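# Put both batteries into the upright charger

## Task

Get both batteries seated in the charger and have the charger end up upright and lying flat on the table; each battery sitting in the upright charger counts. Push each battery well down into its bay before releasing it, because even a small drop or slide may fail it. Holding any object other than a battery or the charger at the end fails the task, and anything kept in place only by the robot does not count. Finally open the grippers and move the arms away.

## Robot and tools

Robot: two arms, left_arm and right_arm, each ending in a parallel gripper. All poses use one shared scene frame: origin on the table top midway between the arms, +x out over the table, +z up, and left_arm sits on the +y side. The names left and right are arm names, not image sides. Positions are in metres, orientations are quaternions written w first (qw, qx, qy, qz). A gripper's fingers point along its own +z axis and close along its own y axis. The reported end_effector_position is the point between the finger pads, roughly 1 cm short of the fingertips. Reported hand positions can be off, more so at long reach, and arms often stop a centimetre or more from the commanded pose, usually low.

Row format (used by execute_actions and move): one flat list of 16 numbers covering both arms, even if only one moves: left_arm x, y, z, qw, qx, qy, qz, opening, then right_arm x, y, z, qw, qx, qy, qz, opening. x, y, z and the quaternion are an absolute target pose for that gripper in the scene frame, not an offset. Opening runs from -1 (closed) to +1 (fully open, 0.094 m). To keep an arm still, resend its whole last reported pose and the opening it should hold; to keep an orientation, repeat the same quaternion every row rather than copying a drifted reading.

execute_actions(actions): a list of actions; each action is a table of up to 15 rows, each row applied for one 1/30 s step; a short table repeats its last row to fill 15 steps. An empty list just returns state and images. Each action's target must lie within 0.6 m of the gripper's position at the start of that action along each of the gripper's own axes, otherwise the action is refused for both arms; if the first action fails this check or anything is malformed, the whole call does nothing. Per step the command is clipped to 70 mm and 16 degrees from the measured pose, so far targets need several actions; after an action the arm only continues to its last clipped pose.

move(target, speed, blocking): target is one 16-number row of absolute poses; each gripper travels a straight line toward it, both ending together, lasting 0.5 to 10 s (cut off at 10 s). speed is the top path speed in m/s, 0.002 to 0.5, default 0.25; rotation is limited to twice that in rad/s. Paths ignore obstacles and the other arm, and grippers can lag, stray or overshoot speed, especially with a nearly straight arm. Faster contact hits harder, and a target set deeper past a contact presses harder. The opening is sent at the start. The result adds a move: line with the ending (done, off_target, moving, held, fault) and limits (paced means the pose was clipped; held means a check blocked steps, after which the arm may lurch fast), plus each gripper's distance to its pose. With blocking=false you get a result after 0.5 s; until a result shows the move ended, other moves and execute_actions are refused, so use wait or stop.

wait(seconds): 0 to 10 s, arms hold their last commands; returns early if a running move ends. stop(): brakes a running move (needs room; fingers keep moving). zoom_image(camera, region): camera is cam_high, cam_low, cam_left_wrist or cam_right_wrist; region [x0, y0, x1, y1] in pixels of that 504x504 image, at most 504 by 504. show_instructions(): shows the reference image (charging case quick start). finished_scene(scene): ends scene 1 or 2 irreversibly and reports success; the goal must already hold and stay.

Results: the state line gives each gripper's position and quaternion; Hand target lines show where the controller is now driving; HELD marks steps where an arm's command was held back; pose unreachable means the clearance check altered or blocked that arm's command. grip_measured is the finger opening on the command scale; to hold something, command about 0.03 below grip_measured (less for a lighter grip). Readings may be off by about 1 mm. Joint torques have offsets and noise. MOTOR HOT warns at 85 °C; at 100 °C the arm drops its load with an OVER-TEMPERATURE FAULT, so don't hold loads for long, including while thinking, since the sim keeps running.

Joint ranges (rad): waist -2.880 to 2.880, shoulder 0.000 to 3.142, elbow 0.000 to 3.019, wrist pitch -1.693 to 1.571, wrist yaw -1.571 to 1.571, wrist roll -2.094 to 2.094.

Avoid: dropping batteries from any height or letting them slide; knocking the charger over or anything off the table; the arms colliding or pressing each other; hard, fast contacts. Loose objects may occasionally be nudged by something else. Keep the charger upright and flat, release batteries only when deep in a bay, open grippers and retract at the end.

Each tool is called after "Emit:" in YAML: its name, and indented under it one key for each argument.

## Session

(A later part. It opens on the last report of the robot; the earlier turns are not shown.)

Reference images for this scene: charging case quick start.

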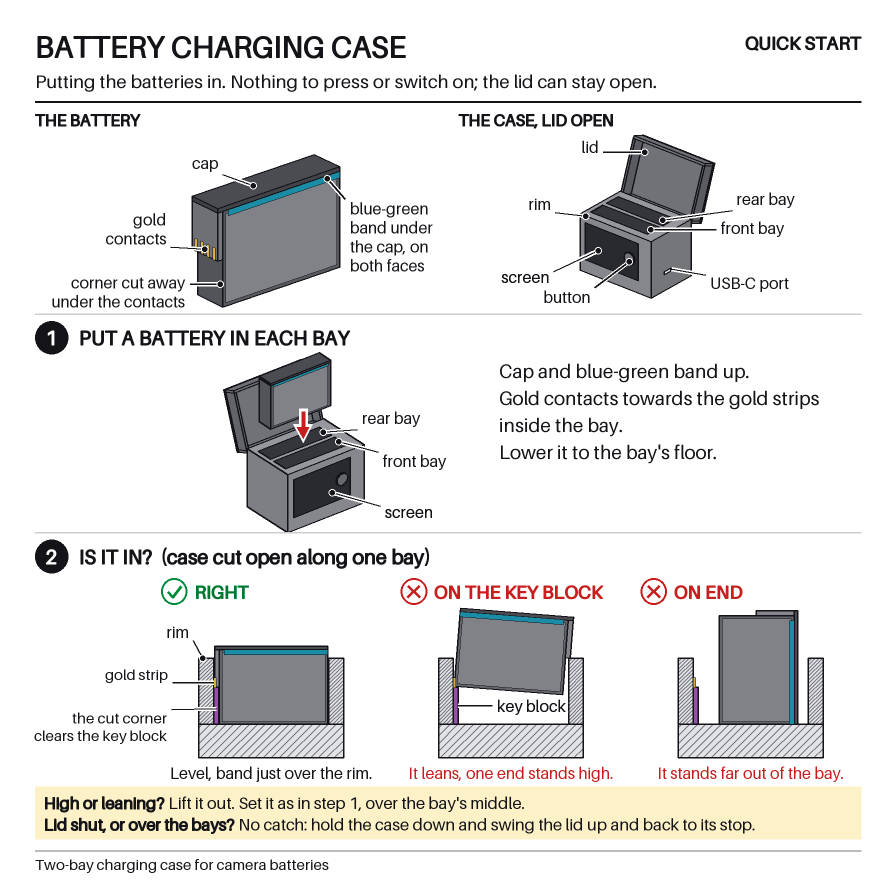

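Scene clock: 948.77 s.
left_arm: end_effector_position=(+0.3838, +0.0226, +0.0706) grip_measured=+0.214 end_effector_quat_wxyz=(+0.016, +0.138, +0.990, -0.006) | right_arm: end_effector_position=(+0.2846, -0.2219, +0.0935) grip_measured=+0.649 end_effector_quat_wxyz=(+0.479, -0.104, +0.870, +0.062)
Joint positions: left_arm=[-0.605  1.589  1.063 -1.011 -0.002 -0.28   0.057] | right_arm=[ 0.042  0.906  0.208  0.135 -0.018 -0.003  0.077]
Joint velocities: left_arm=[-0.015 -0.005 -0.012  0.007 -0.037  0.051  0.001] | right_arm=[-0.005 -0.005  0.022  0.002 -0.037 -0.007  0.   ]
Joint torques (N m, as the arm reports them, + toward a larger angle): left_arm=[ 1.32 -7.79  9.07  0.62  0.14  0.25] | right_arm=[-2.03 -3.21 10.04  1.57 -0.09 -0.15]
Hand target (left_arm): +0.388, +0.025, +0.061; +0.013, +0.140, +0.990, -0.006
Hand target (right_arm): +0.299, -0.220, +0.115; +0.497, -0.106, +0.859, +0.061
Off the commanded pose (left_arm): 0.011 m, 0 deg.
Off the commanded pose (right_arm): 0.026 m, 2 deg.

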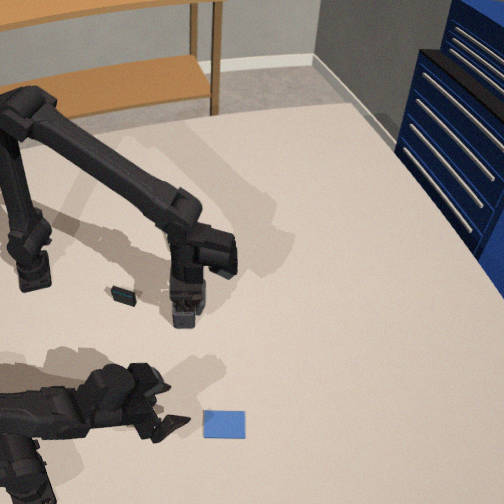

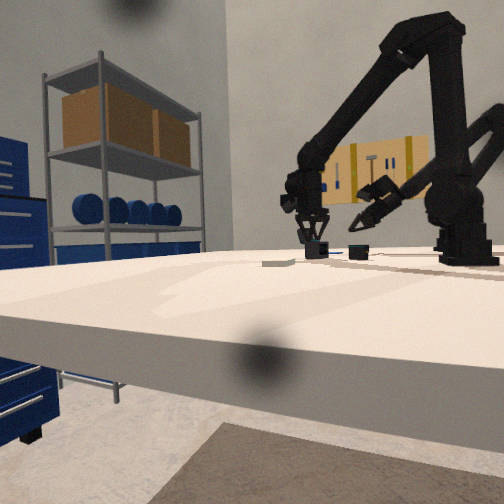

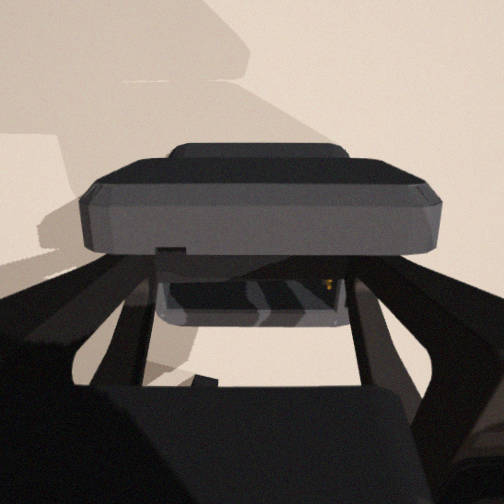

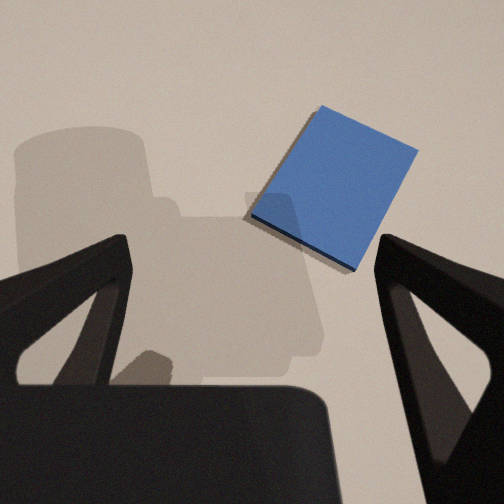

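Emit:
execute_actions:
  actions:
    - [[0.3882,0.0242,0.0614,0.0138,0.1400,0.9900,-0.0059,0.18,0.30,-0.22,0.115,0.4963,-0.1056,0.8595,0.0610,0.65],[0.3886,0.0240,0.0623,0.0148,0.1400,0.9900,-0.0063,0.18,0.30,-0.22,0.115,0.4963,-0.1056,0.8595,0.0610,0.65],[0.3890,0.0237,0.0632,0.0158,0.1400,0.9900,-0.0067,0.18,0.30,-0.22,0.115,0.4963,-0.1056,0.8595,0.0610,0.65],[0.3892,0.0230,0.0641,0.0168,0.1405,0.9900,-0.0071,0.19,0.30,-0.22,0.115,0.4963,-0.1056,0.8595,0.0610,0.65],[0.3894,0.0223,0.0650,0.0178,0.1410,0.9899,-0.0075,0.20,0.30,-0.22,0.115,0.4963,-0.1056,0.8595,0.0610,0.65],[0.3894,0.0217,0.0655,0.0183,0.1415,0.9898,-0.0077,0.205,0.30,-0.22,0.115,0.4963,-0.1056,0.8595,0.0610,0.65],[0.3894,0.0217,0.0655,0.0183,0.1415,0.9898,-0.0077,0.21,0.30,-0.22,0.115,0.4963,-0.1056,0.8595,0.0610,0.65],[0.3894,0.0217,0.0655,0.0183,0.1415,0.9898,-0.0077,0.215,0.30,-0.22,0.115,0.4963,-0.1056,0.8595,0.0610,0.65],[0.3894,0.0217,0.0655,0.0183,0.1415,0.9898,-0.0077,0.22,0.30,-0.22,0.115,0.4963,-0.1056,0.8595,0.0610,0.65],[0.3894,0.0217,0.0655,0.0183,0.1415,0.9898,-0.0077,0.23,0.30,-0.22,0.115,0.4963,-0.1056,0.8595,0.0610,0.65],[0.3894,0.0217,0.0655,0.0183,0.1415,0.9898,-0.0077,0.245,0.30,-0.22,0.115,0.4963,-0.1056,0.8595,0.0610,0.65],[0.3894,0.0217,0.0655,0.0183,0.1415,0.9898,-0.0077,0.27,0.30,-0.22,0.115,0.4963,-0.1056,0.8595,0.0610,0.65],[0.3894,0.0217,0.0655,0.0183,0.1415,0.9898,-0.0077,0.31,0.30,-0.22,0.115,0.4963,-0.1056,0.8595,0.0610,0.65],[0.3894,0.0217,0.0655,0.0183,0.1415,0.9898,-0.0077,0.36,0.30,-0.22,0.115,0.4963,-0.1056,0.8595,0.0610,0.65],[0.3894,0.0217,0.0655,0.0183,0.1415,0.9898,-0.0077,0.42,0.30,-0.22,0.115,0.4963,-0.1056,0.8595,0.0610,0.65]]

Scene clock: 984.13 s.
left_arm: end_effector_position=(+0.3842, +0.0223, +0.0706) grip_measured=+0.388 end_effector_quat_wxyz=(+0.017, +0.138, +0.990, -0.006) | right_arm: end_effector_position=(+0.2846, -0.2219, +0.0935) grip_measured=+0.649 end_effector_quat_wxyz=(+0.479, -0.104, +0.870, +0.062)
Joint positions: left_arm=[-0.605  1.589  1.063 -1.009 -0.002 -0.28   0.065] | right_arm=[ 0.042  0.906  0.208  0.135 -0.018 -0.003  0.077]
Joint velocities: left_arm=[ 0.005 -0.015  0.022  0.027 -0.051 -0.022  0.06 ] | right_arm=[-0.005 -0.015 -0.012 -0.002 -0.066 -0.066 -0.001]
Joint torques (N m, as the arm reports them, + toward a larger angle): left_arm=[ 1.05 -7.74  9.69  0.45  0.11  0.24] | right_arm=[-2.   -3.28 10.06  1.56 -0.09 -0.15]
Hand target (left_arm): +0.389, +0.022, +0.066; +0.018, +0.141, +0.990, -0.008
Hand target (right_arm): +0.299, -0.220, +0.115; +0.497, -0.106, +0.859, +0.061
Off the commanded pose (left_arm): 0.007 m, 0 deg.
Off the commanded pose (right_arm): 0.026 m, 2 deg.
Step readings (end_effector_position):
0: left_arm (+0.3838, +0.0226, +0.0706) | right_arm (+0.2846, -0.2219, +0.0935)
1: left_arm (+0.3838, +0.0226, +0.0706) | right_arm (+0.2846, -0.2219, +0.0935)
2: left_arm (+0.3838, +0.0226, +0.0706) | right_arm (+0.2846, -0.2219, +0.0935)
4: left_arm (+0.3838, +0.0226, +0.0706) | right_arm (+0.2846, -0.2219, +0.0935)
8: left_arm (+0.3838, +0.0226, +0.0706) | right_arm (+0.2846, -0.2219, +0.0935)
15: end_effector_position above

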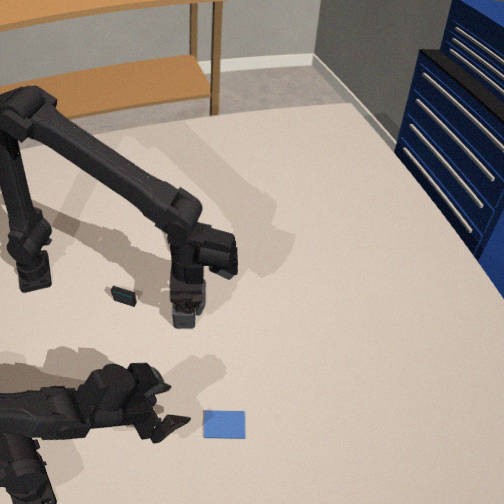

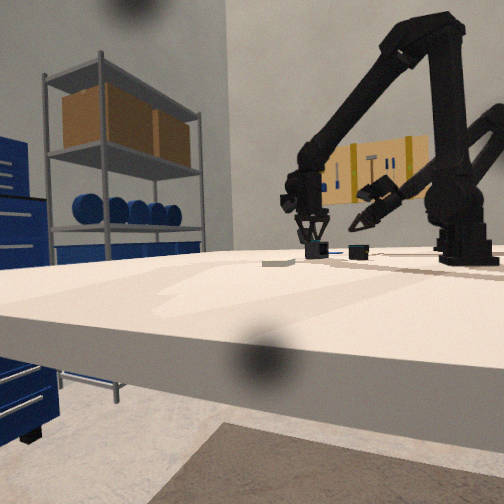

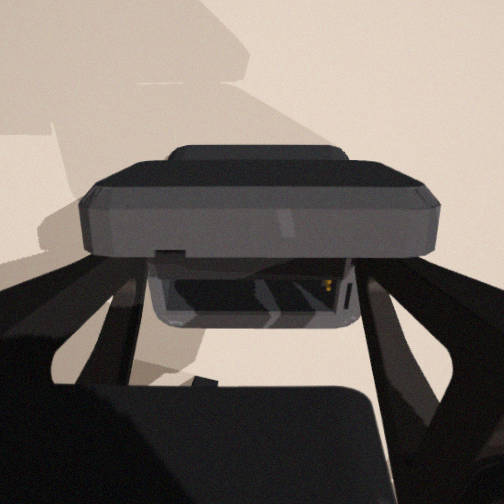

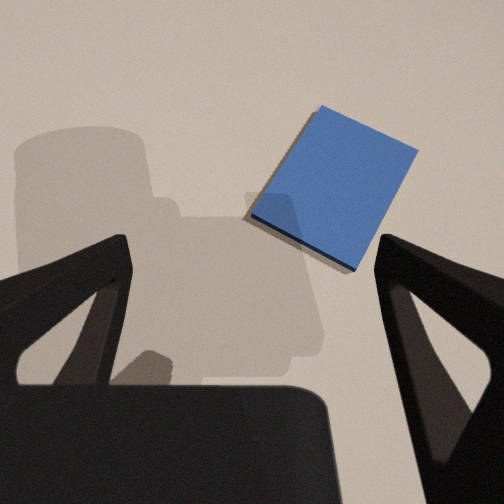

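Emit:
execute_actions:
  actions: []

Emit:
zoom_image:
  camera: "cam_low"
  region: [298, 228, 332, 262]

Emit:
zoom_image:
  camera: "cam_high"
  region: [90, 265, 220, 335]

Scene clock: 987.50 s.
left_arm: end_effector_position=(+0.3844, +0.0222, +0.0706) grip_measured=+0.417 end_effector_quat_wxyz=(+0.017, +0.138, +0.990, -0.007) | right_arm: end_effector_position=(+0.2846, -0.2219, +0.0935) grip_measured=+0.649 end_effector_quat_wxyz=(+0.479, -0.104, +0.870, +0.062)
Joint positions: left_arm=[-0.605  1.589  1.063 -1.008 -0.002 -0.28   0.067] | right_arm=[ 0.042  0.906  0.208  0.135 -0.018 -0.003  0.077]
Joint velocities: left_arm=[-0.024 -0.005 -0.007 -0.002 -0.007 -0.037  0.001] | right_arm=[-0.005  0.005  0.012 -0.022  0.022 -0.022 -0.001]
Joint torques (N m, as the arm reports them, + toward a larger angle): left_arm=[ 0.99 -8.21  9.68  0.48  0.1   0.25] | right_arm=[-2.03 -3.24 10.06  1.55 -0.09 -0.16]
Hand target (left_arm): +0.389, +0.022, +0.066; +0.018, +0.141, +0.990, -0.008
Hand target (right_arm): +0.299, -0.220, +0.115; +0.497, -0.106, +0.859, +0.061
Off the commanded pose (left_arm): 0.007 m, 0 deg.
Off the commanded pose (right_arm): 0.026 m, 2 deg.

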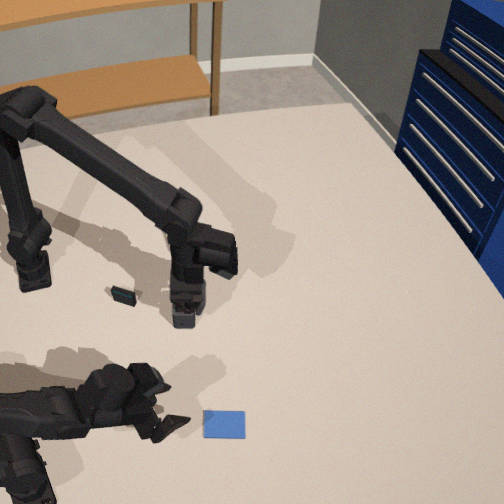

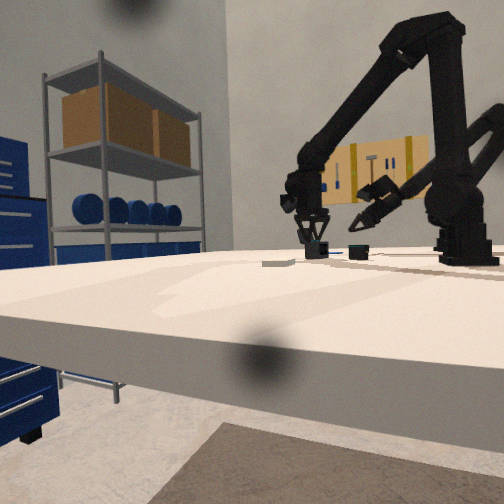

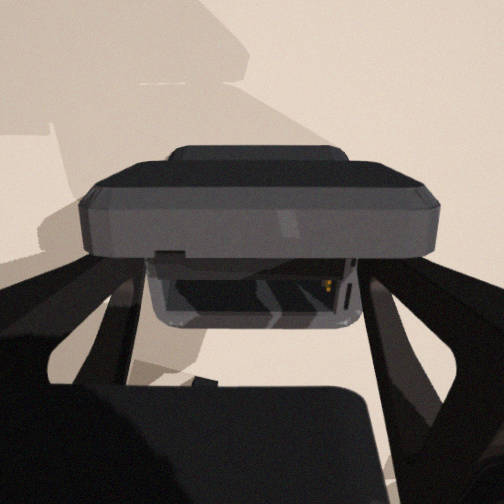

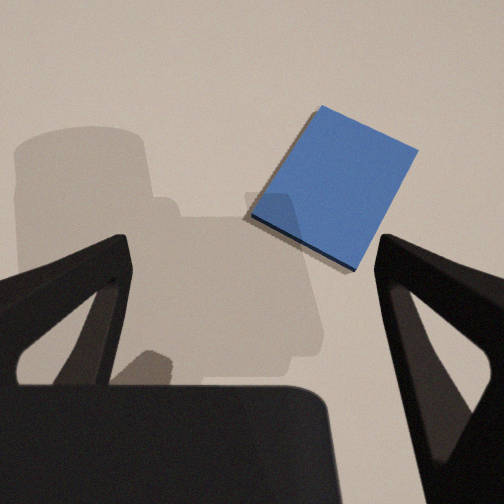

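Region (298, 228, 332, 262) of cam_low's 504x504 image, scaled by 14.824, with more detail than that image has.

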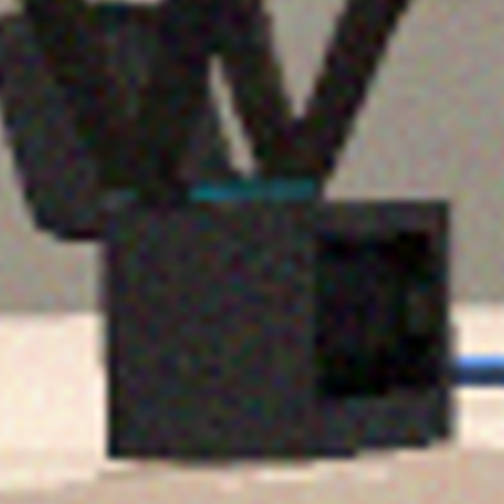

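Region (90, 265, 220, 335) of cam_high's 504x504 image, scaled by 3.877, with more detail than that image has; it fills the top 271 rows of this view, and the rest is white.

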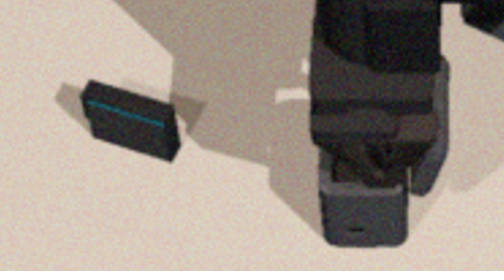

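Emit:
execute_actions:
  actions:
    - [[0.3894,0.0217,0.0657,0.0183,0.1415,0.9898,-0.0077,0.42,0.30,-0.22,0.115,0.4963,-0.1056,0.8595,0.0610,0.65],[0.3894,0.0217,0.0664,0.0183,0.1415,0.9898,-0.0077,0.42,0.30,-0.22,0.115,0.4963,-0.1056,0.8595,0.0610,0.65],[0.3894,0.0217,0.0675,0.0183,0.1416,0.9898,-0.0077,0.42,0.30,-0.22,0.115,0.4963,-0.1056,0.8595,0.0610,0.65],[0.3894,0.0217,0.0689,0.0183,0.1416,0.9898,-0.0077,0.42,0.30,-0.22,0.115,0.4963,-0.1056,0.8595,0.0610,0.65],[0.3894,0.0217,0.0707,0.0183,0.1417,0.9898,-0.0077,0.42,0.30,-0.22,0.115,0.4963,-0.1056,0.8595,0.0610,0.65],[0.3894,0.0217,0.0727,0.0183,0.1418,0.9898,-0.0077,0.42,0.30,-0.22,0.115,0.4963,-0.1056,0.8595,0.0610,0.65],[0.3894,0.0217,0.0750,0.0180,0.1418,0.9898,-0.0077,0.42,0.30,-0.22,0.115,0.4963,-0.1056,0.8595,0.0610,0.65],[0.3894,0.0217,0.0774,0.0177,0.1418,0.9898,-0.0076,0.42,0.30,-0.22,0.115,0.4963,-0.1056,0.8595,0.0610,0.65],[0.3894,0.0217,0.0799,0.0174,0.1418,0.9898,-0.0076,0.42,0.30,-0.22,0.115,0.4963,-0.1056,0.8595,0.0610,0.65],[0.3894,0.0217,0.0826,0.0171,0.1418,0.9898,-0.0076,0.42,0.30,-0.22,0.115,0.4963,-0.1056,0.8595,0.0610,0.65],[0.3893,0.0218,0.0853,0.0168,0.1418,0.9898,-0.0075,0.42,0.30,-0.22,0.115,0.4963,-0.1056,0.8595,0.0610,0.65],[0.3888,0.0220,0.0879,0.0165,0.1418,0.9898,-0.0075,0.42,0.30,-0.22,0.115,0.4963,-0.1056,0.8595,0.0610,0.65],[0.3882,0.0223,0.0906,0.0162,0.1418,0.9898,-0.0074,0.42,0.30,-0.22,0.115,0.4963,-0.1056,0.8595,0.0610,0.65],[0.3872,0.0228,0.0931,0.0159,0.1418,0.9898,-0.0074,0.42,0.30,-0.22,0.115,0.4963,-0.1056,0.8595,0.0610,0.65],[0.3860,0.0233,0.0955,0.0158,0.1435,0.9896,-0.0073,0.42,0.30,-0.22,0.115,0.4963,-0.1056,0.8595,0.0610,0.65]]
    - [[0.3846,0.0240,0.0978,0.0159,0.1486,0.9888,-0.0072,0.42,0.30,-0.22,0.115,0.4963,-0.1056,0.8595,0.0610,0.65],[0.3830,0.0248,0.0998,0.0160,0.1571,0.9875,-0.0071,0.42,0.30,-0.22,0.115,0.4963,-0.1056,0.8595,0.0610,0.65],[0.3811,0.0258,0.1016,0.0160,0.1689,0.9855,-0.0069,0.42,0.30,-0.22,0.115,0.4963,-0.1056,0.8595,0.0610,0.65],[0.3791,0.0268,0.1030,0.0161,0.1841,0.9828,-0.0066,0.42,0.30,-0.22,0.115,0.4963,-0.1056,0.8595,0.0610,0.65],[0.3768,0.0279,0.1041,0.0163,0.2027,0.9791,-0.0063,0.42,0.30,-0.22,0.115,0.4963,-0.1056,0.8595,0.0610,0.65],[0.3744,0.0291,0.1048,0.0164,0.2229,0.9747,-0.0060,0.42,0.30,-0.22,0.115,0.4963,-0.1056,0.8595,0.0610,0.65],[0.3718,0.0303,0.1050,0.0165,0.2429,0.9699,-0.0057,0.44,0.30,-0.22,0.115,0.4963,-0.1056,0.8595,0.0610,0.65],[0.3690,0.0317,0.1050,0.0166,0.2629,0.9647,-0.0053,0.46,0.30,-0.22,0.115,0.4963,-0.1056,0.8595,0.0610,0.65],[0.3661,0.0331,0.1050,0.0167,0.2827,0.9591,-0.0050,0.48,0.30,-0.22,0.115,0.4963,-0.1056,0.8595,0.0610,0.65],[0.3630,0.0346,0.1050,0.0168,0.3024,0.9531,-0.0046,0.50,0.30,-0.22,0.115,0.4963,-0.1056,0.8595,0.0610,0.65],[0.3599,0.0362,0.1050,0.0169,0.3220,0.9467,-0.0043,0.52,0.30,-0.22,0.115,0.4963,-0.1056,0.8595,0.0610,0.65],[0.3565,0.0378,0.1050,0.0170,0.3414,0.9398,-0.0039,0.54,0.30,-0.22,0.115,0.4963,-0.1056,0.8595,0.0610,0.65],[0.3531,0.0395,0.1050,0.0171,0.3608,0.9325,-0.0036,0.56,0.30,-0.22,0.115,0.4963,-0.1056,0.8595,0.0610,0.65],[0.3496,0.0412,0.1050,0.0171,0.3799,0.9249,-0.0032,0.58,0.30,-0.22,0.115,0.4963,-0.1056,0.8595,0.0610,0.65],[0.3460,0.0429,0.1050,0.0172,0.3989,0.9169,-0.0029,0.60,0.30,-0.22,0.115,0.4963,-0.1056,0.8595,0.0610,0.65]]
    - [[0.3423,0.0447,0.1050,0.0173,0.4177,0.9085,-0.0025,0.62,0.30,-0.22,0.115,0.4963,-0.1056,0.8595,0.0610,0.65],[0.3386,0.0466,0.1050,0.0173,0.4364,0.8997,-0.0022,0.64,0.30,-0.22,0.115,0.4963,-0.1056,0.8595,0.0610,0.65],[0.3348,0.0485,0.1050,0.0173,0.4548,0.8905,-0.0018,0.65,0.30,-0.22,0.115,0.4963,-0.1056,0.8595,0.0610,0.65],[0.3309,0.0503,0.1050,0.0174,0.4731,0.8809,-0.0014,0.65,0.30,-0.22,0.115,0.4963,-0.1056,0.8595,0.0610,0.65],[0.3270,0.0522,0.1050,0.0174,0.4912,0.8710,-0.0011,0.65,0.30,-0.22,0.115,0.4963,-0.1056,0.8595,0.0610,0.65],[0.3231,0.0542,0.1050,0.0174,0.5090,0.8606,-0.0007,0.65,0.30,-0.22,0.115,0.4963,-0.1056,0.8595,0.0610,0.65],[0.3192,0.0561,0.1050,0.0174,0.5267,0.8500,-0.0004,0.65,0.30,-0.22,0.115,0.4963,-0.1056,0.8595,0.0610,0.65],[0.3152,0.0580,0.1050,0.0174,0.5441,0.8389,0.0000,0.65,0.30,-0.22,0.115,0.4963,-0.1056,0.8595,0.0610,0.65],[0.3113,0.0599,0.1050,0.0174,0.5613,0.8275,0.0003,0.65,0.30,-0.22,0.115,0.4963,-0.1056,0.8595,0.0610,0.65],[0.3074,0.0619,0.1050,0.0174,0.5782,0.8158,0.0006,0.65,0.30,-0.22,0.115,0.4963,-0.1056,0.8595,0.0610,0.65],[0.3035,0.0638,0.1050,0.0174,0.5949,0.8037,0.0010,0.65,0.30,-0.22,0.115,0.4963,-0.1056,0.8595,0.0610,0.65],[0.2996,0.0656,0.1050,0.0174,0.6114,0.7913,0.0013,0.65,0.30,-0.22,0.115,0.4963,-0.1056,0.8595,0.0610,0.65],[0.2958,0.0675,0.1050,0.0174,0.6275,0.7785,0.0016,0.65,0.30,-0.22,0.115,0.4963,-0.1056,0.8595,0.0610,0.65],[0.2921,0.0694,0.1050,0.0173,0.6435,0.7654,0.0020,0.65,0.30,-0.22,0.115,0.4963,-0.1056,0.8595,0.0610,0.65],[0.2884,0.0712,0.1050,0.0173,0.6591,0.7519,0.0023,0.65,0.30,-0.22,0.115,0.4963,-0.1056,0.8595,0.0610,0.65]]
    - [[0.2848,0.0729,0.1049,0.0172,0.6745,0.7382,0.0027,0.65,0.30,-0.22,0.115,0.4963,-0.1056,0.8595,0.0610,0.65],[0.2813,0.0746,0.1045,0.0172,0.6896,0.7241,0.0030,0.65,0.30,-0.22,0.115,0.4963,-0.1056,0.8595,0.0610,0.65],[0.2779,0.0763,0.1038,0.0171,0.7043,0.7098,0.0034,0.65,0.30,-0.22,0.115,0.4963,-0.1056,0.8595,0.0610,0.65],[0.2745,0.0779,0.1030,0.0170,0.7188,0.6951,0.0037,0.65,0.30,-0.22,0.115,0.4963,-0.1056,0.8595,0.0610,0.65],[0.2714,0.0795,0.1019,0.0170,0.7330,0.6801,0.0040,0.65,0.30,-0.22,0.115,0.4963,-0.1056,0.8595,0.0610,0.65],[0.2683,0.0810,0.1006,0.0169,0.7469,0.6649,0.0044,0.65,0.30,-0.22,0.115,0.4963,-0.1056,0.8595,0.0610,0.65],[0.2654,0.0824,0.0992,0.0168,0.7604,0.6493,0.0047,0.65,0.30,-0.22,0.115,0.4963,-0.1056,0.8595,0.0610,0.65],[0.2626,0.0838,0.0976,0.0167,0.7737,0.6335,0.0050,0.65,0.30,-0.22,0.115,0.4963,-0.1056,0.8595,0.0610,0.65],[0.2600,0.0850,0.0959,0.0166,0.7866,0.6174,0.0054,0.65,0.30,-0.22,0.115,0.4963,-0.1056,0.8595,0.0610,0.65],[0.2576,0.0862,0.0941,0.0165,0.7991,0.6011,0.0057,0.65,0.30,-0.22,0.115,0.4963,-0.1056,0.8595,0.0610,0.65],[0.2553,0.0873,0.0922,0.0164,0.8113,0.5845,0.0060,0.65,0.30,-0.22,0.115,0.4963,-0.1056,0.8595,0.0610,0.65],[0.2533,0.0883,0.0902,0.0163,0.8232,0.5676,0.0064,0.65,0.30,-0.22,0.115,0.4963,-0.1056,0.8595,0.0610,0.65],[0.2514,0.0893,0.0882,0.0161,0.8348,0.5505,0.0067,0.65,0.30,-0.22,0.115,0.4963,-0.1056,0.8595,0.0610,0.65],[0.2498,0.0901,0.0861,0.0160,0.8459,0.5332,0.0070,0.65,0.30,-0.22,0.115,0.4963,-0.1056,0.8595,0.0610,0.65],[0.2484,0.0908,0.0840,0.0158,0.8568,0.5156,0.0074,0.65,0.30,-0.22,0.115,0.4963,-0.1056,0.8595,0.0610,0.65]]
    - [[0.2472,0.0913,0.0819,0.0157,0.8664,0.4993,0.0077,0.65,0.30,-0.22,0.115,0.4963,-0.1056,0.8595,0.0610,0.65],[0.2462,0.0918,0.0798,0.0156,0.8740,0.4859,0.0079,0.65,0.30,-0.22,0.115,0.4963,-0.1056,0.8595,0.0610,0.65],[0.2456,0.0921,0.0778,0.0155,0.8798,0.4753,0.0081,0.65,0.30,-0.22,0.115,0.4963,-0.1056,0.8595,0.0610,0.65],[0.2451,0.0923,0.0758,0.0154,0.8838,0.4677,0.0082,0.65,0.30,-0.22,0.115,0.4963,-0.1056,0.8595,0.0610,0.65],[0.2450,0.0924,0.0739,0.0153,0.8862,0.4632,0.0083,0.65,0.30,-0.22,0.115,0.4963,-0.1056,0.8595,0.0610,0.65],[0.2450,0.0924,0.0721,0.0153,0.8869,0.4617,0.0083,0.65,0.30,-0.22,0.115,0.4963,-0.1056,0.8595,0.0610,0.65],[0.2450,0.0924,0.0704,0.0153,0.8869,0.4617,0.0083,0.65,0.30,-0.22,0.115,0.4963,-0.1056,0.8595,0.0610,0.65],[0.2450,0.0924,0.0688,0.0153,0.8869,0.4617,0.0083,0.65,0.30,-0.22,0.115,0.4963,-0.1056,0.8595,0.0610,0.65],[0.2450,0.0924,0.0674,0.0153,0.8869,0.4617,0.0083,0.65,0.30,-0.22,0.115,0.4963,-0.1056,0.8595,0.0610,0.65],[0.2450,0.0924,0.0661,0.0153,0.8869,0.4617,0.0083,0.65,0.30,-0.22,0.115,0.4963,-0.1056,0.8595,0.0610,0.65],[0.2450,0.0924,0.0650,0.0153,0.8869,0.4617,0.0083,0.65,0.30,-0.22,0.115,0.4963,-0.1056,0.8595,0.0610,0.65],[0.2450,0.0924,0.0642,0.0153,0.8869,0.4617,0.0083,0.65,0.30,-0.22,0.115,0.4963,-0.1056,0.8595,0.0610,0.65],[0.2450,0.0924,0.0635,0.0153,0.8869,0.4617,0.0083,0.65,0.30,-0.22,0.115,0.4963,-0.1056,0.8595,0.0610,0.65],[0.2450,0.0924,0.0631,0.0153,0.8869,0.4617,0.0083,0.65,0.30,-0.22,0.115,0.4963,-0.1056,0.8595,0.0610,0.65],[0.2450,0.0924,0.0630,0.0153,0.8869,0.4617,0.0083,0.65,0.30,-0.22,0.115,0.4963,-0.1056,0.8595,0.0610,0.65]]

Scene clock: 1074.37 s.
left_arm: end_effector_position=(+0.2418, +0.0957, +0.0633) grip_measured=+0.647 end_effector_quat_wxyz=(+0.007, +0.880, +0.476, +0.007) | right_arm: end_effector_position=(+0.2846, -0.2219, +0.0935) grip_measured=+0.649 end_effector_quat_wxyz=(+0.479, -0.104, +0.870, +0.062)
Joint positions: left_arm=[-0.653  1.194  0.647 -1.005 -0.005  1.546  0.077] | right_arm=[ 0.042  0.906  0.208  0.135 -0.018 -0.003  0.077]
Joint velocities: left_arm=[-0.005 -0.015 -0.056  0.042 -0.037  0.11   0.   ] | right_arm=[-0.005 -0.015 -0.017  0.012  0.022  0.037  0.   ]
Joint torques (N m, as the arm reports them, + toward a larger angle): left_arm=[ 0.57 -3.84  9.2   0.47  0.31  0.27] | right_arm=[-1.98 -3.23 10.05  1.56 -0.09 -0.15]
Hand target (left_arm): +0.245, +0.092, +0.063; +0.015, +0.887, +0.462, +0.009
Hand target (right_arm): +0.299, -0.220, +0.115; +0.497, -0.106, +0.859, +0.061
Off the commanded pose (left_arm): 0.005 m, 2 deg.
Off the commanded pose (right_arm): 0.026 m, 2 deg.
Step readings (end_effector_position; steps 1 to 15: 1st action; 16 to 30: 2nd action; 31 to 45: 3rd action; 46 to 60: 4th action; 61 to 75: 5th action):
0: left_arm (+0.3844, +0.0222, +0.0706) | right_arm (+0.2846, -0.2219, +0.0935)
1: left_arm (+0.3844, +0.0222, +0.0706) | right_arm (+0.2846, -0.2219, +0.0935)
2: left_arm (+0.3844, +0.0222, +0.0706) | right_arm (+0.2846, -0.2219, +0.0935)
4: left_arm (+0.3844, +0.0222, +0.0706) | right_arm (+0.2846, -0.2219, +0.0935)
8: left_arm (+0.3842, +0.0224, +0.0706) | right_arm (+0.2846, -0.2219, +0.0935)
15: left_arm (+0.3752, +0.0279, +0.0704) | right_arm (+0.2846, -0.2219, +0.0935)
16: left_arm (+0.3739, +0.0287, +0.0706) | right_arm (+0.2846, -0.2219, +0.0935)
17: left_arm (+0.3728, +0.0294, +0.0711) | right_arm (+0.2846, -0.2219, +0.0935)
19: left_arm (+0.3711, +0.0305, +0.0736) | right_arm (+0.2846, -0.2219, +0.0935)
23: left_arm (+0.3704, +0.0312, +0.0849) | right_arm (+0.2846, -0.2219, +0.0935)
30: left_arm (+0.3556, +0.0407, +0.0963) | right_arm (+0.2846, -0.2219, +0.0935)
31: left_arm (+0.3520, +0.0429, +0.0960) | right_arm (+0.2846, -0.2219, +0.0935)
32: left_arm (+0.3480, +0.0454, +0.0953) | right_arm (+0.2846, -0.2219, +0.0935)
34: left_arm (+0.3402, +0.0501, +0.0938) | right_arm (+0.2846, -0.2219, +0.0935)
38: left_arm (+0.3240, +0.0581, +0.0923) | right_arm (+0.2846, -0.2219, +0.0935)
45: left_arm (+0.2974, +0.0699, +0.0949) | right_arm (+0.2846, -0.2219, +0.0935)
46: left_arm (+0.2937, +0.0718, +0.0953) | right_arm (+0.2846, -0.2219, +0.0935)
47: left_arm (+0.2902, +0.0733, +0.0957) | right_arm (+0.2846, -0.2219, +0.0935)
49: left_arm (+0.2831, +0.0766, +0.0959) | right_arm (+0.2846, -0.2219, +0.0935)
53: left_arm (+0.2696, +0.0831, +0.0937) | right_arm (+0.2846, -0.2219, +0.0935)
60: left_arm (+0.2477, +0.0946, +0.0810) | right_arm (+0.2846, -0.2219, +0.0935)
61: left_arm (+0.2457, +0.0956, +0.0788) | right_arm (+0.2846, -0.2219, +0.0935)
62: left_arm (+0.2441, +0.0964, +0.0768) | right_arm (+0.2846, -0.2219, +0.0935)
64: left_arm (+0.2418, +0.0973, +0.0729) | right_arm (+0.2846, -0.2219, +0.0935)
68: left_arm (+0.2407, +0.0976, +0.0674) | right_arm (+0.2846, -0.2219, +0.0935)
75: end_effector_position above

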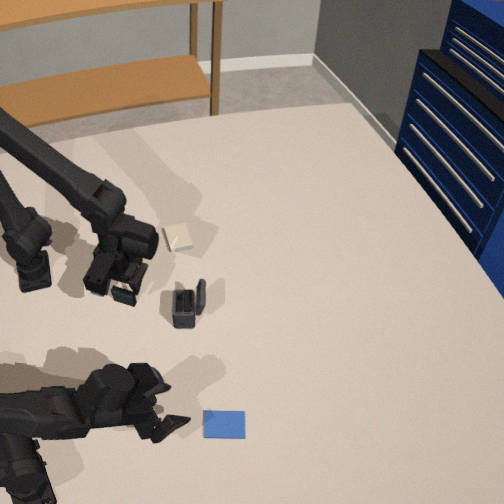

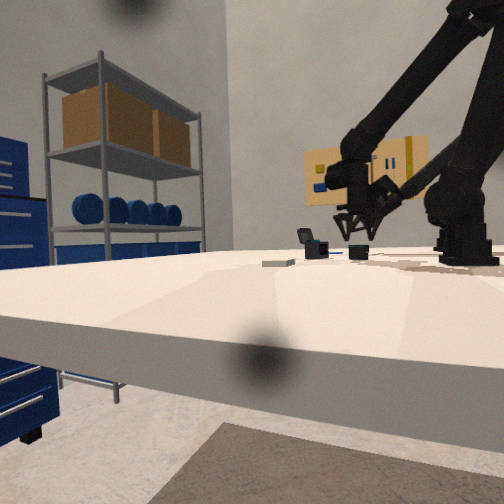

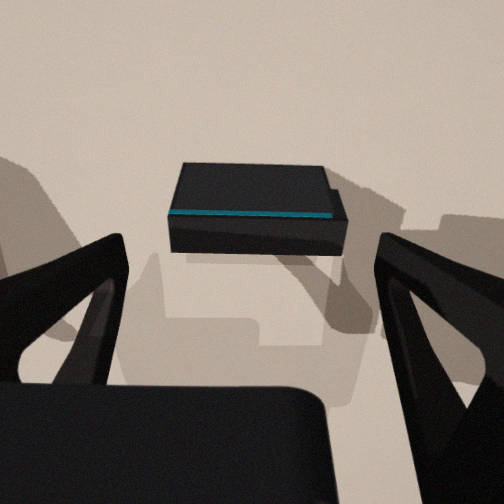

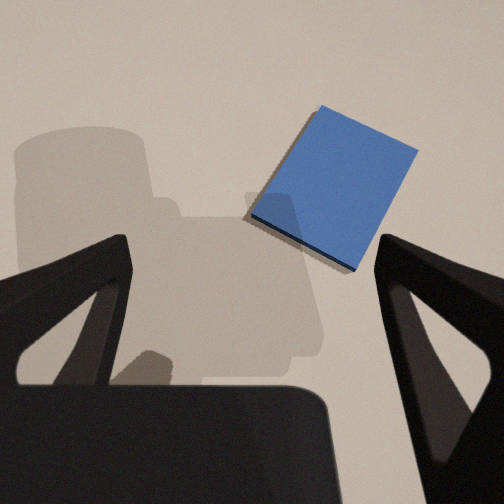

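Emit:
execute_actions:
  actions: []

Scene clock: 1083.07 s.
left_arm: end_effector_position=(+0.2422, +0.0954, +0.0629) grip_measured=+0.647 end_effector_quat_wxyz=(+0.009, +0.884, +0.468, +0.007) | right_arm: end_effector_position=(+0.2846, -0.2219, +0.0935) grip_measured=+0.649 end_effector_quat_wxyz=(+0.479, -0.104, +0.870, +0.062)
Joint positions: left_arm=[-0.653  1.194  0.646 -1.001 -0.005  1.562  0.077] | right_arm=[ 0.042  0.906  0.208  0.135 -0.018 -0.003  0.077]
Joint velocities: left_arm=[-0.015 -0.005  0.007 -0.027  0.051 -0.066  0.001] | right_arm=[ 0.015 -0.015 -0.007 -0.002  0.022 -0.022 -0.   ]
Joint torques (N m, as the arm reports them, + toward a larger angle): left_arm=[ 0.59 -3.83  9.26  0.35  0.31  0.25] | right_arm=[-2.08 -3.27 10.03  1.56 -0.09 -0.15]
Hand target (left_arm): +0.245, +0.092, +0.063; +0.015, +0.887, +0.462, +0.009
Hand target (right_arm): +0.299, -0.220, +0.115; +0.497, -0.106, +0.859, +0.061
Off the commanded pose (left_arm): 0.004 m, 1 deg.
Off the commanded pose (right_arm): 0.026 m, 2 deg.

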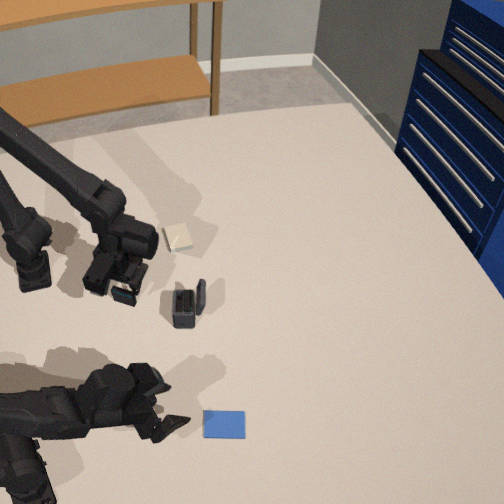

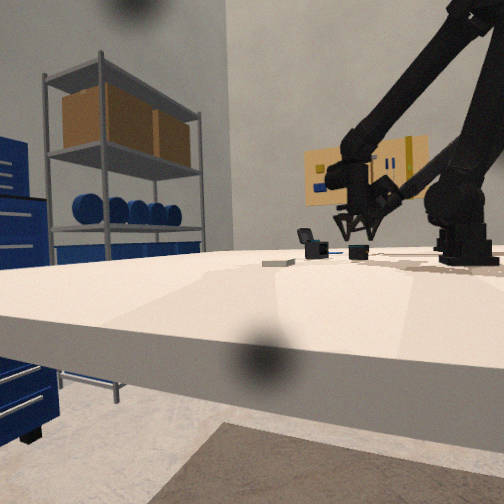

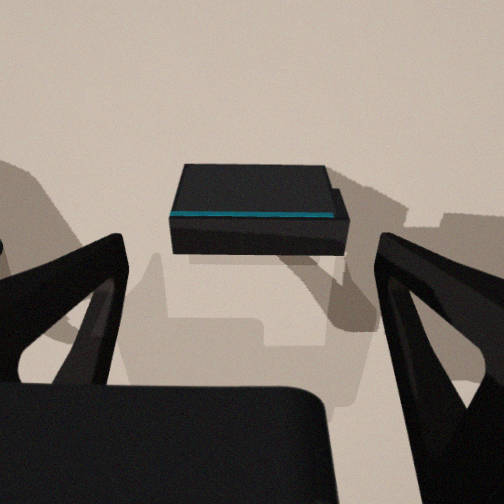

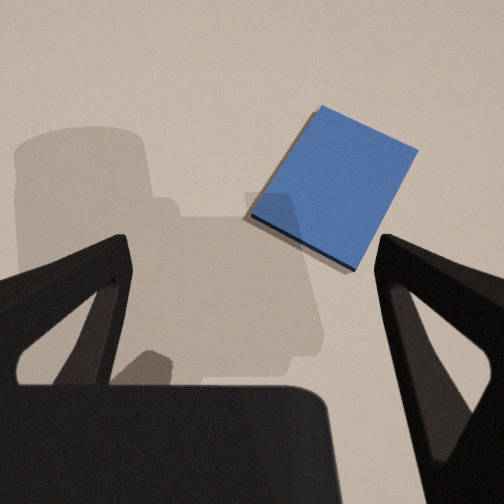

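Emit:
zoom_image:
  camera: "cam_left_wrist"
  region: [100, 140, 400, 300]

Emit:
zoom_image:
  camera: "cam_low"
  region: [280, 200, 400, 280]

Emit:
zoom_image:
  camera: "cam_high"
  region: [90, 250, 240, 350]

Region (100, 140, 400, 300) of cam_left_wrist's 504x504 image, scaled by 1.680, with more detail than that image has; it fills the top 269 rows of this view, and the rest is white.

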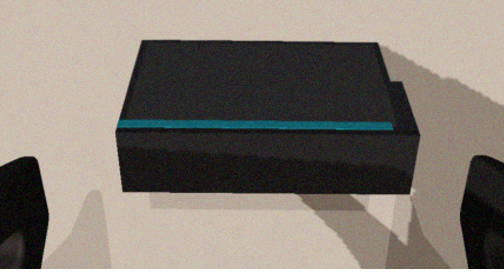

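Region (280, 200, 400, 280) of cam_low's 504x504 image, scaled by 4.200, with more detail than that image has.

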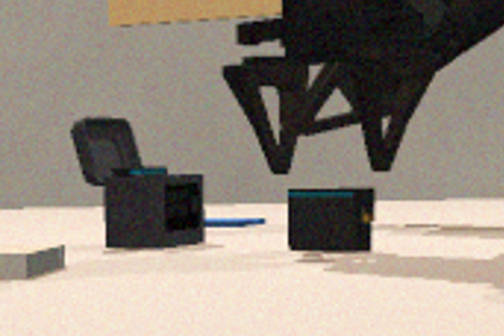

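Region (90, 250, 240, 350) of cam_high's 504x504 image, scaled by 3.360, with more detail than that image has.

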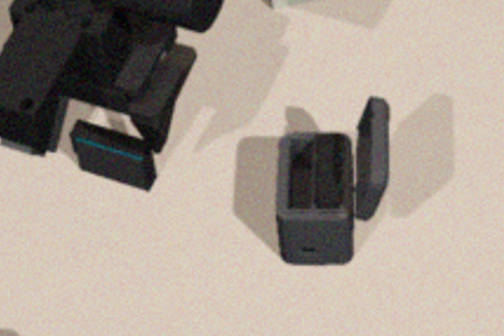

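Emit:
execute_actions:
  actions:
    - [[0.24497,0.09242,0.06289,0.0153,0.8869,0.4617,0.0083,0.65,0.30,-0.22,0.115,0.4963,-0.1056,0.8595,0.0610,0.65],[0.24490,0.09246,0.06259,0.0153,0.8869,0.4617,0.0083,0.65,0.30,-0.22,0.115,0.4963,-0.1056,0.8595,0.0610,0.65],[0.24479,0.09254,0.06212,0.0153,0.8869,0.4617,0.0083,0.65,0.30,-0.22,0.115,0.4963,-0.1056,0.8595,0.0610,0.65],[0.24465,0.09263,0.06151,0.0153,0.8869,0.4617,0.0083,0.65,0.30,-0.22,0.115,0.4963,-0.1056,0.8595,0.0610,0.65],[0.24448,0.09274,0.06080,0.0153,0.8869,0.4617,0.0083,0.65,0.30,-0.22,0.115,0.4963,-0.1056,0.8595,0.0610,0.65],[0.24430,0.09286,0.06001,0.0153,0.8869,0.4617,0.0083,0.65,0.30,-0.22,0.115,0.4963,-0.1056,0.8595,0.0610,0.65],[0.24410,0.09299,0.05917,0.0153,0.8869,0.4617,0.0083,0.65,0.30,-0.22,0.115,0.4963,-0.1056,0.8595,0.0610,0.65],[0.24390,0.09311,0.05833,0.0153,0.8869,0.4617,0.0083,0.65,0.30,-0.22,0.115,0.4963,-0.1056,0.8595,0.0610,0.65],[0.24370,0.09324,0.05749,0.0153,0.8869,0.4617,0.0083,0.65,0.30,-0.22,0.115,0.4963,-0.1056,0.8595,0.0610,0.65],[0.24352,0.09336,0.05670,0.0153,0.8869,0.4617,0.0083,0.65,0.30,-0.22,0.115,0.4963,-0.1056,0.8595,0.0610,0.65],[0.24335,0.09347,0.05599,0.0153,0.8869,0.4617,0.0083,0.65,0.30,-0.22,0.115,0.4963,-0.1056,0.8595,0.0610,0.65],[0.24321,0.09356,0.05538,0.0153,0.8869,0.4617,0.0083,0.65,0.30,-0.22,0.115,0.4963,-0.1056,0.8595,0.0610,0.65],[0.24310,0.09364,0.05491,0.0153,0.8869,0.4617,0.0083,0.65,0.30,-0.22,0.115,0.4963,-0.1056,0.8595,0.0610,0.65],[0.24303,0.09368,0.05461,0.0153,0.8869,0.4617,0.0083,0.65,0.30,-0.22,0.115,0.4963,-0.1056,0.8595,0.0610,0.65],[0.24300,0.09370,0.05450,0.0153,0.8869,0.4617,0.0083,0.65,0.30,-0.22,0.115,0.4963,-0.1056,0.8595,0.0610,0.65]]

Scene clock: 1105.77 s.
left_arm: end_effector_position=(+0.2404, +0.0965, +0.0569) grip_measured=+0.647 end_effector_quat_wxyz=(+0.012, +0.884, +0.468, +0.008) | right_arm: end_effector_position=(+0.2846, -0.2219, +0.0935) grip_measured=+0.649 end_effector_quat_wxyz=(+0.479, -0.104, +0.870, +0.062)
Joint positions: left_arm=[-0.653  1.194  0.627 -0.976 -0.004  1.562  0.077] | right_arm=[ 0.042  0.906  0.208  0.135 -0.018 -0.003  0.077]
Joint velocities: left_arm=[ 0.015 -0.005 -0.037  0.012 -0.007 -0.051  0.001] | right_arm=[-0.005 -0.015  0.007  0.007  0.007  0.037  0.001]
Joint torques (N m, as the arm reports them, + toward a larger angle): left_arm=[ 0.54 -3.1   9.33  0.6   0.31  0.25] | right_arm=[-2.05 -3.29 10.05  1.55 -0.09 -0.15]
Hand target (left_arm): +0.243, +0.094, +0.055; +0.015, +0.887, +0.462, +0.008
Hand target (right_arm): +0.299, -0.220, +0.115; +0.497, -0.106, +0.859, +0.061
Off the commanded pose (left_arm): 0.005 m, 1 deg.
Off the commanded pose (right_arm): 0.026 m, 2 deg.
Step readings (end_effector_position):
0: left_arm (+0.2422, +0.0954, +0.0629) | right_arm (+0.2846, -0.2219, +0.0935)
1: left_arm (+0.2421, +0.0954, +0.0629) | right_arm (+0.2846, -0.2219, +0.0935)
2: left_arm (+0.2421, +0.0953, +0.0629) | right_arm (+0.2846, -0.2219, +0.0935)
4: left_arm (+0.2423, +0.0952, +0.0628) | right_arm (+0.2846, -0.2219, +0.0935)
8: left_arm (+0.2421, +0.0953, +0.0611) | right_arm (+0.2846, -0.2219, +0.0935)
15: end_effector_position above

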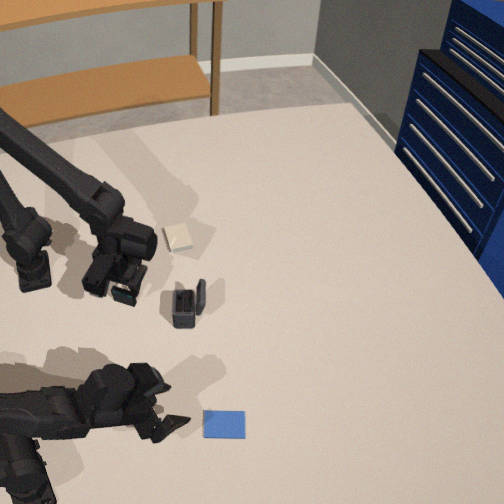

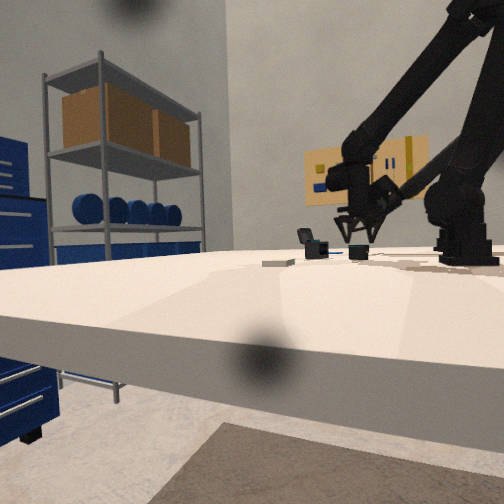

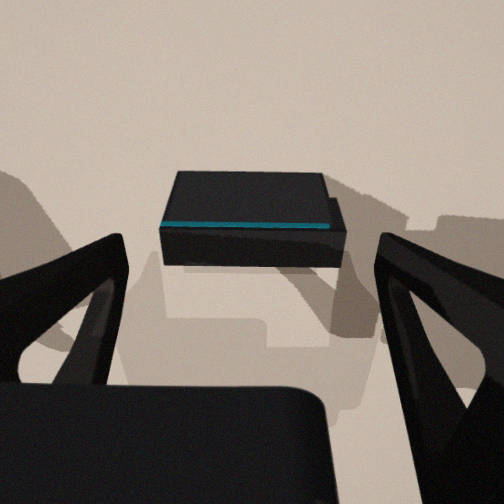

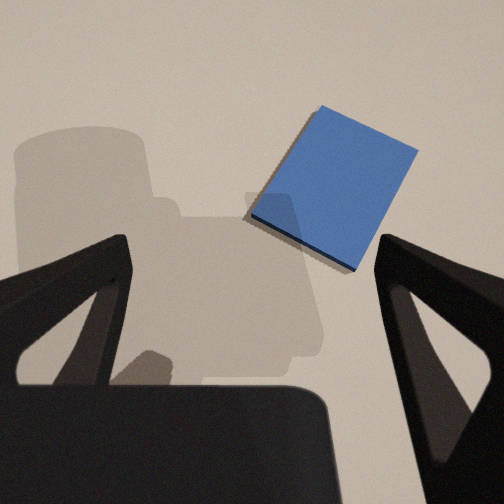

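Emit:
execute_actions:
  actions: []

Emit:
zoom_image:
  camera: "cam_left_wrist"
  region: [100, 160, 400, 320]

Emit:
zoom_image:
  camera: "cam_low"
  region: [320, 220, 400, 270]

Scene clock: 1107.73 s.
left_arm: end_effector_position=(+0.2406, +0.0963, +0.0567) grip_measured=+0.647 end_effector_quat_wxyz=(+0.013, +0.884, +0.468, +0.009) | right_arm: end_effector_position=(+0.2846, -0.2219, +0.0935) grip_measured=+0.649 end_effector_quat_wxyz=(+0.479, -0.104, +0.870, +0.062)
Joint positions: left_arm=[-0.653  1.194  0.626 -0.973 -0.004  1.562  0.077] | right_arm=[ 0.042  0.906  0.208  0.135 -0.018 -0.003  0.077]
Joint velocities: left_arm=[-0.015 -0.005  0.002  0.012 -0.022 -0.022  0.001] | right_arm=[ 0.024 -0.015 -0.002 -0.022  0.037  0.022 -0.   ]
Joint torques (N m, as the arm reports them, + toward a larger angle): left_arm=[ 0.57 -3.17  9.19  0.39  0.31  0.25] | right_arm=[-1.99 -3.27 10.04  1.56 -0.09 -0.15]
Hand target (left_arm): +0.243, +0.094, +0.055; +0.015, +0.887, +0.462, +0.009
Hand target (right_arm): +0.299, -0.220, +0.115; +0.497, -0.106, +0.859, +0.061
Off the commanded pose (left_arm): 0.004 m, 1 deg.
Off the commanded pose (right_arm): 0.026 m, 2 deg.

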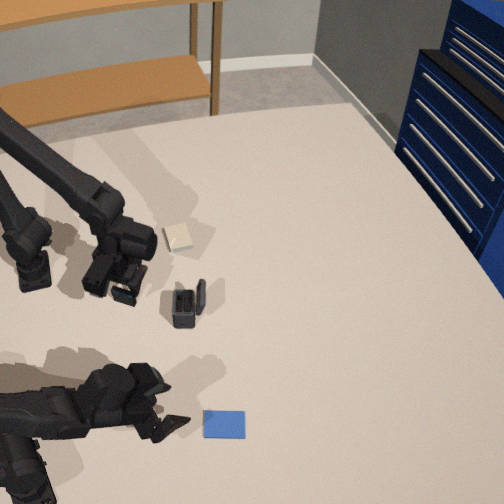

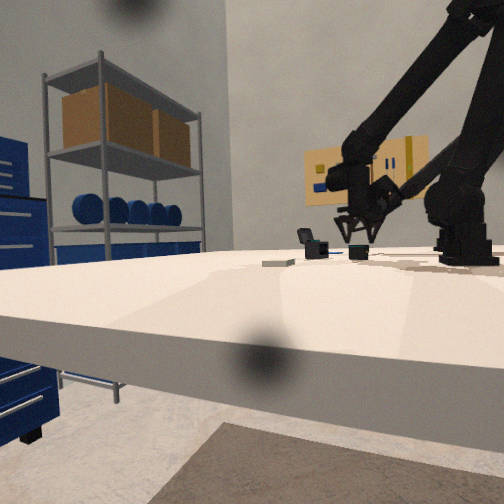

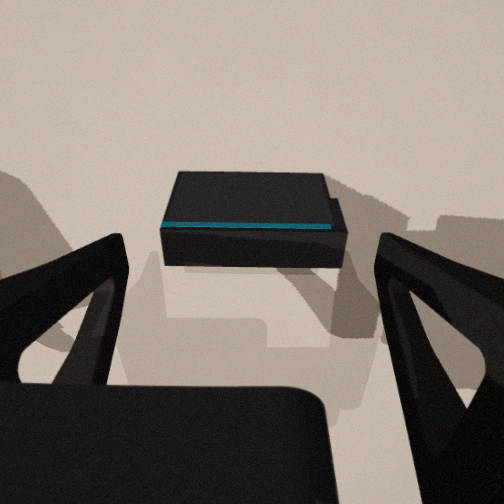

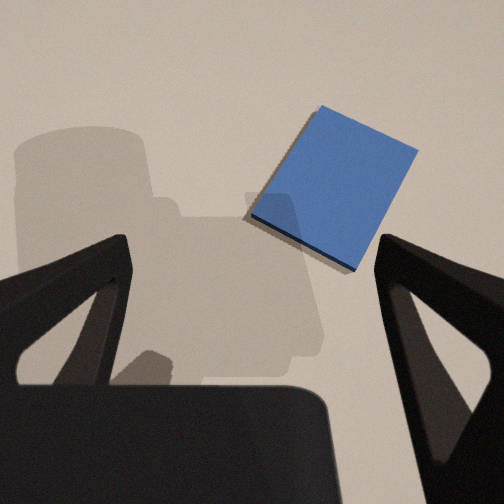

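Region (100, 160, 400, 320) of cam_left_wrist's 504x504 image, scaled by 1.680, with more detail than that image has; it fills the top 269 rows of this view, and the rest is white.

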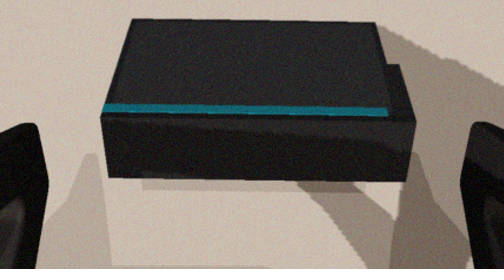

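Region (320, 220, 400, 270) of cam_low's 504x504 image, scaled by 6.300, with more detail than that image has; it fills the top 315 rows of this view, and the rest is white.

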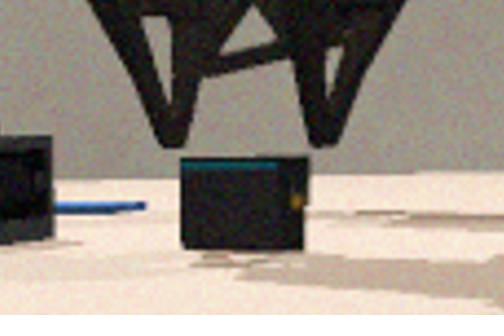

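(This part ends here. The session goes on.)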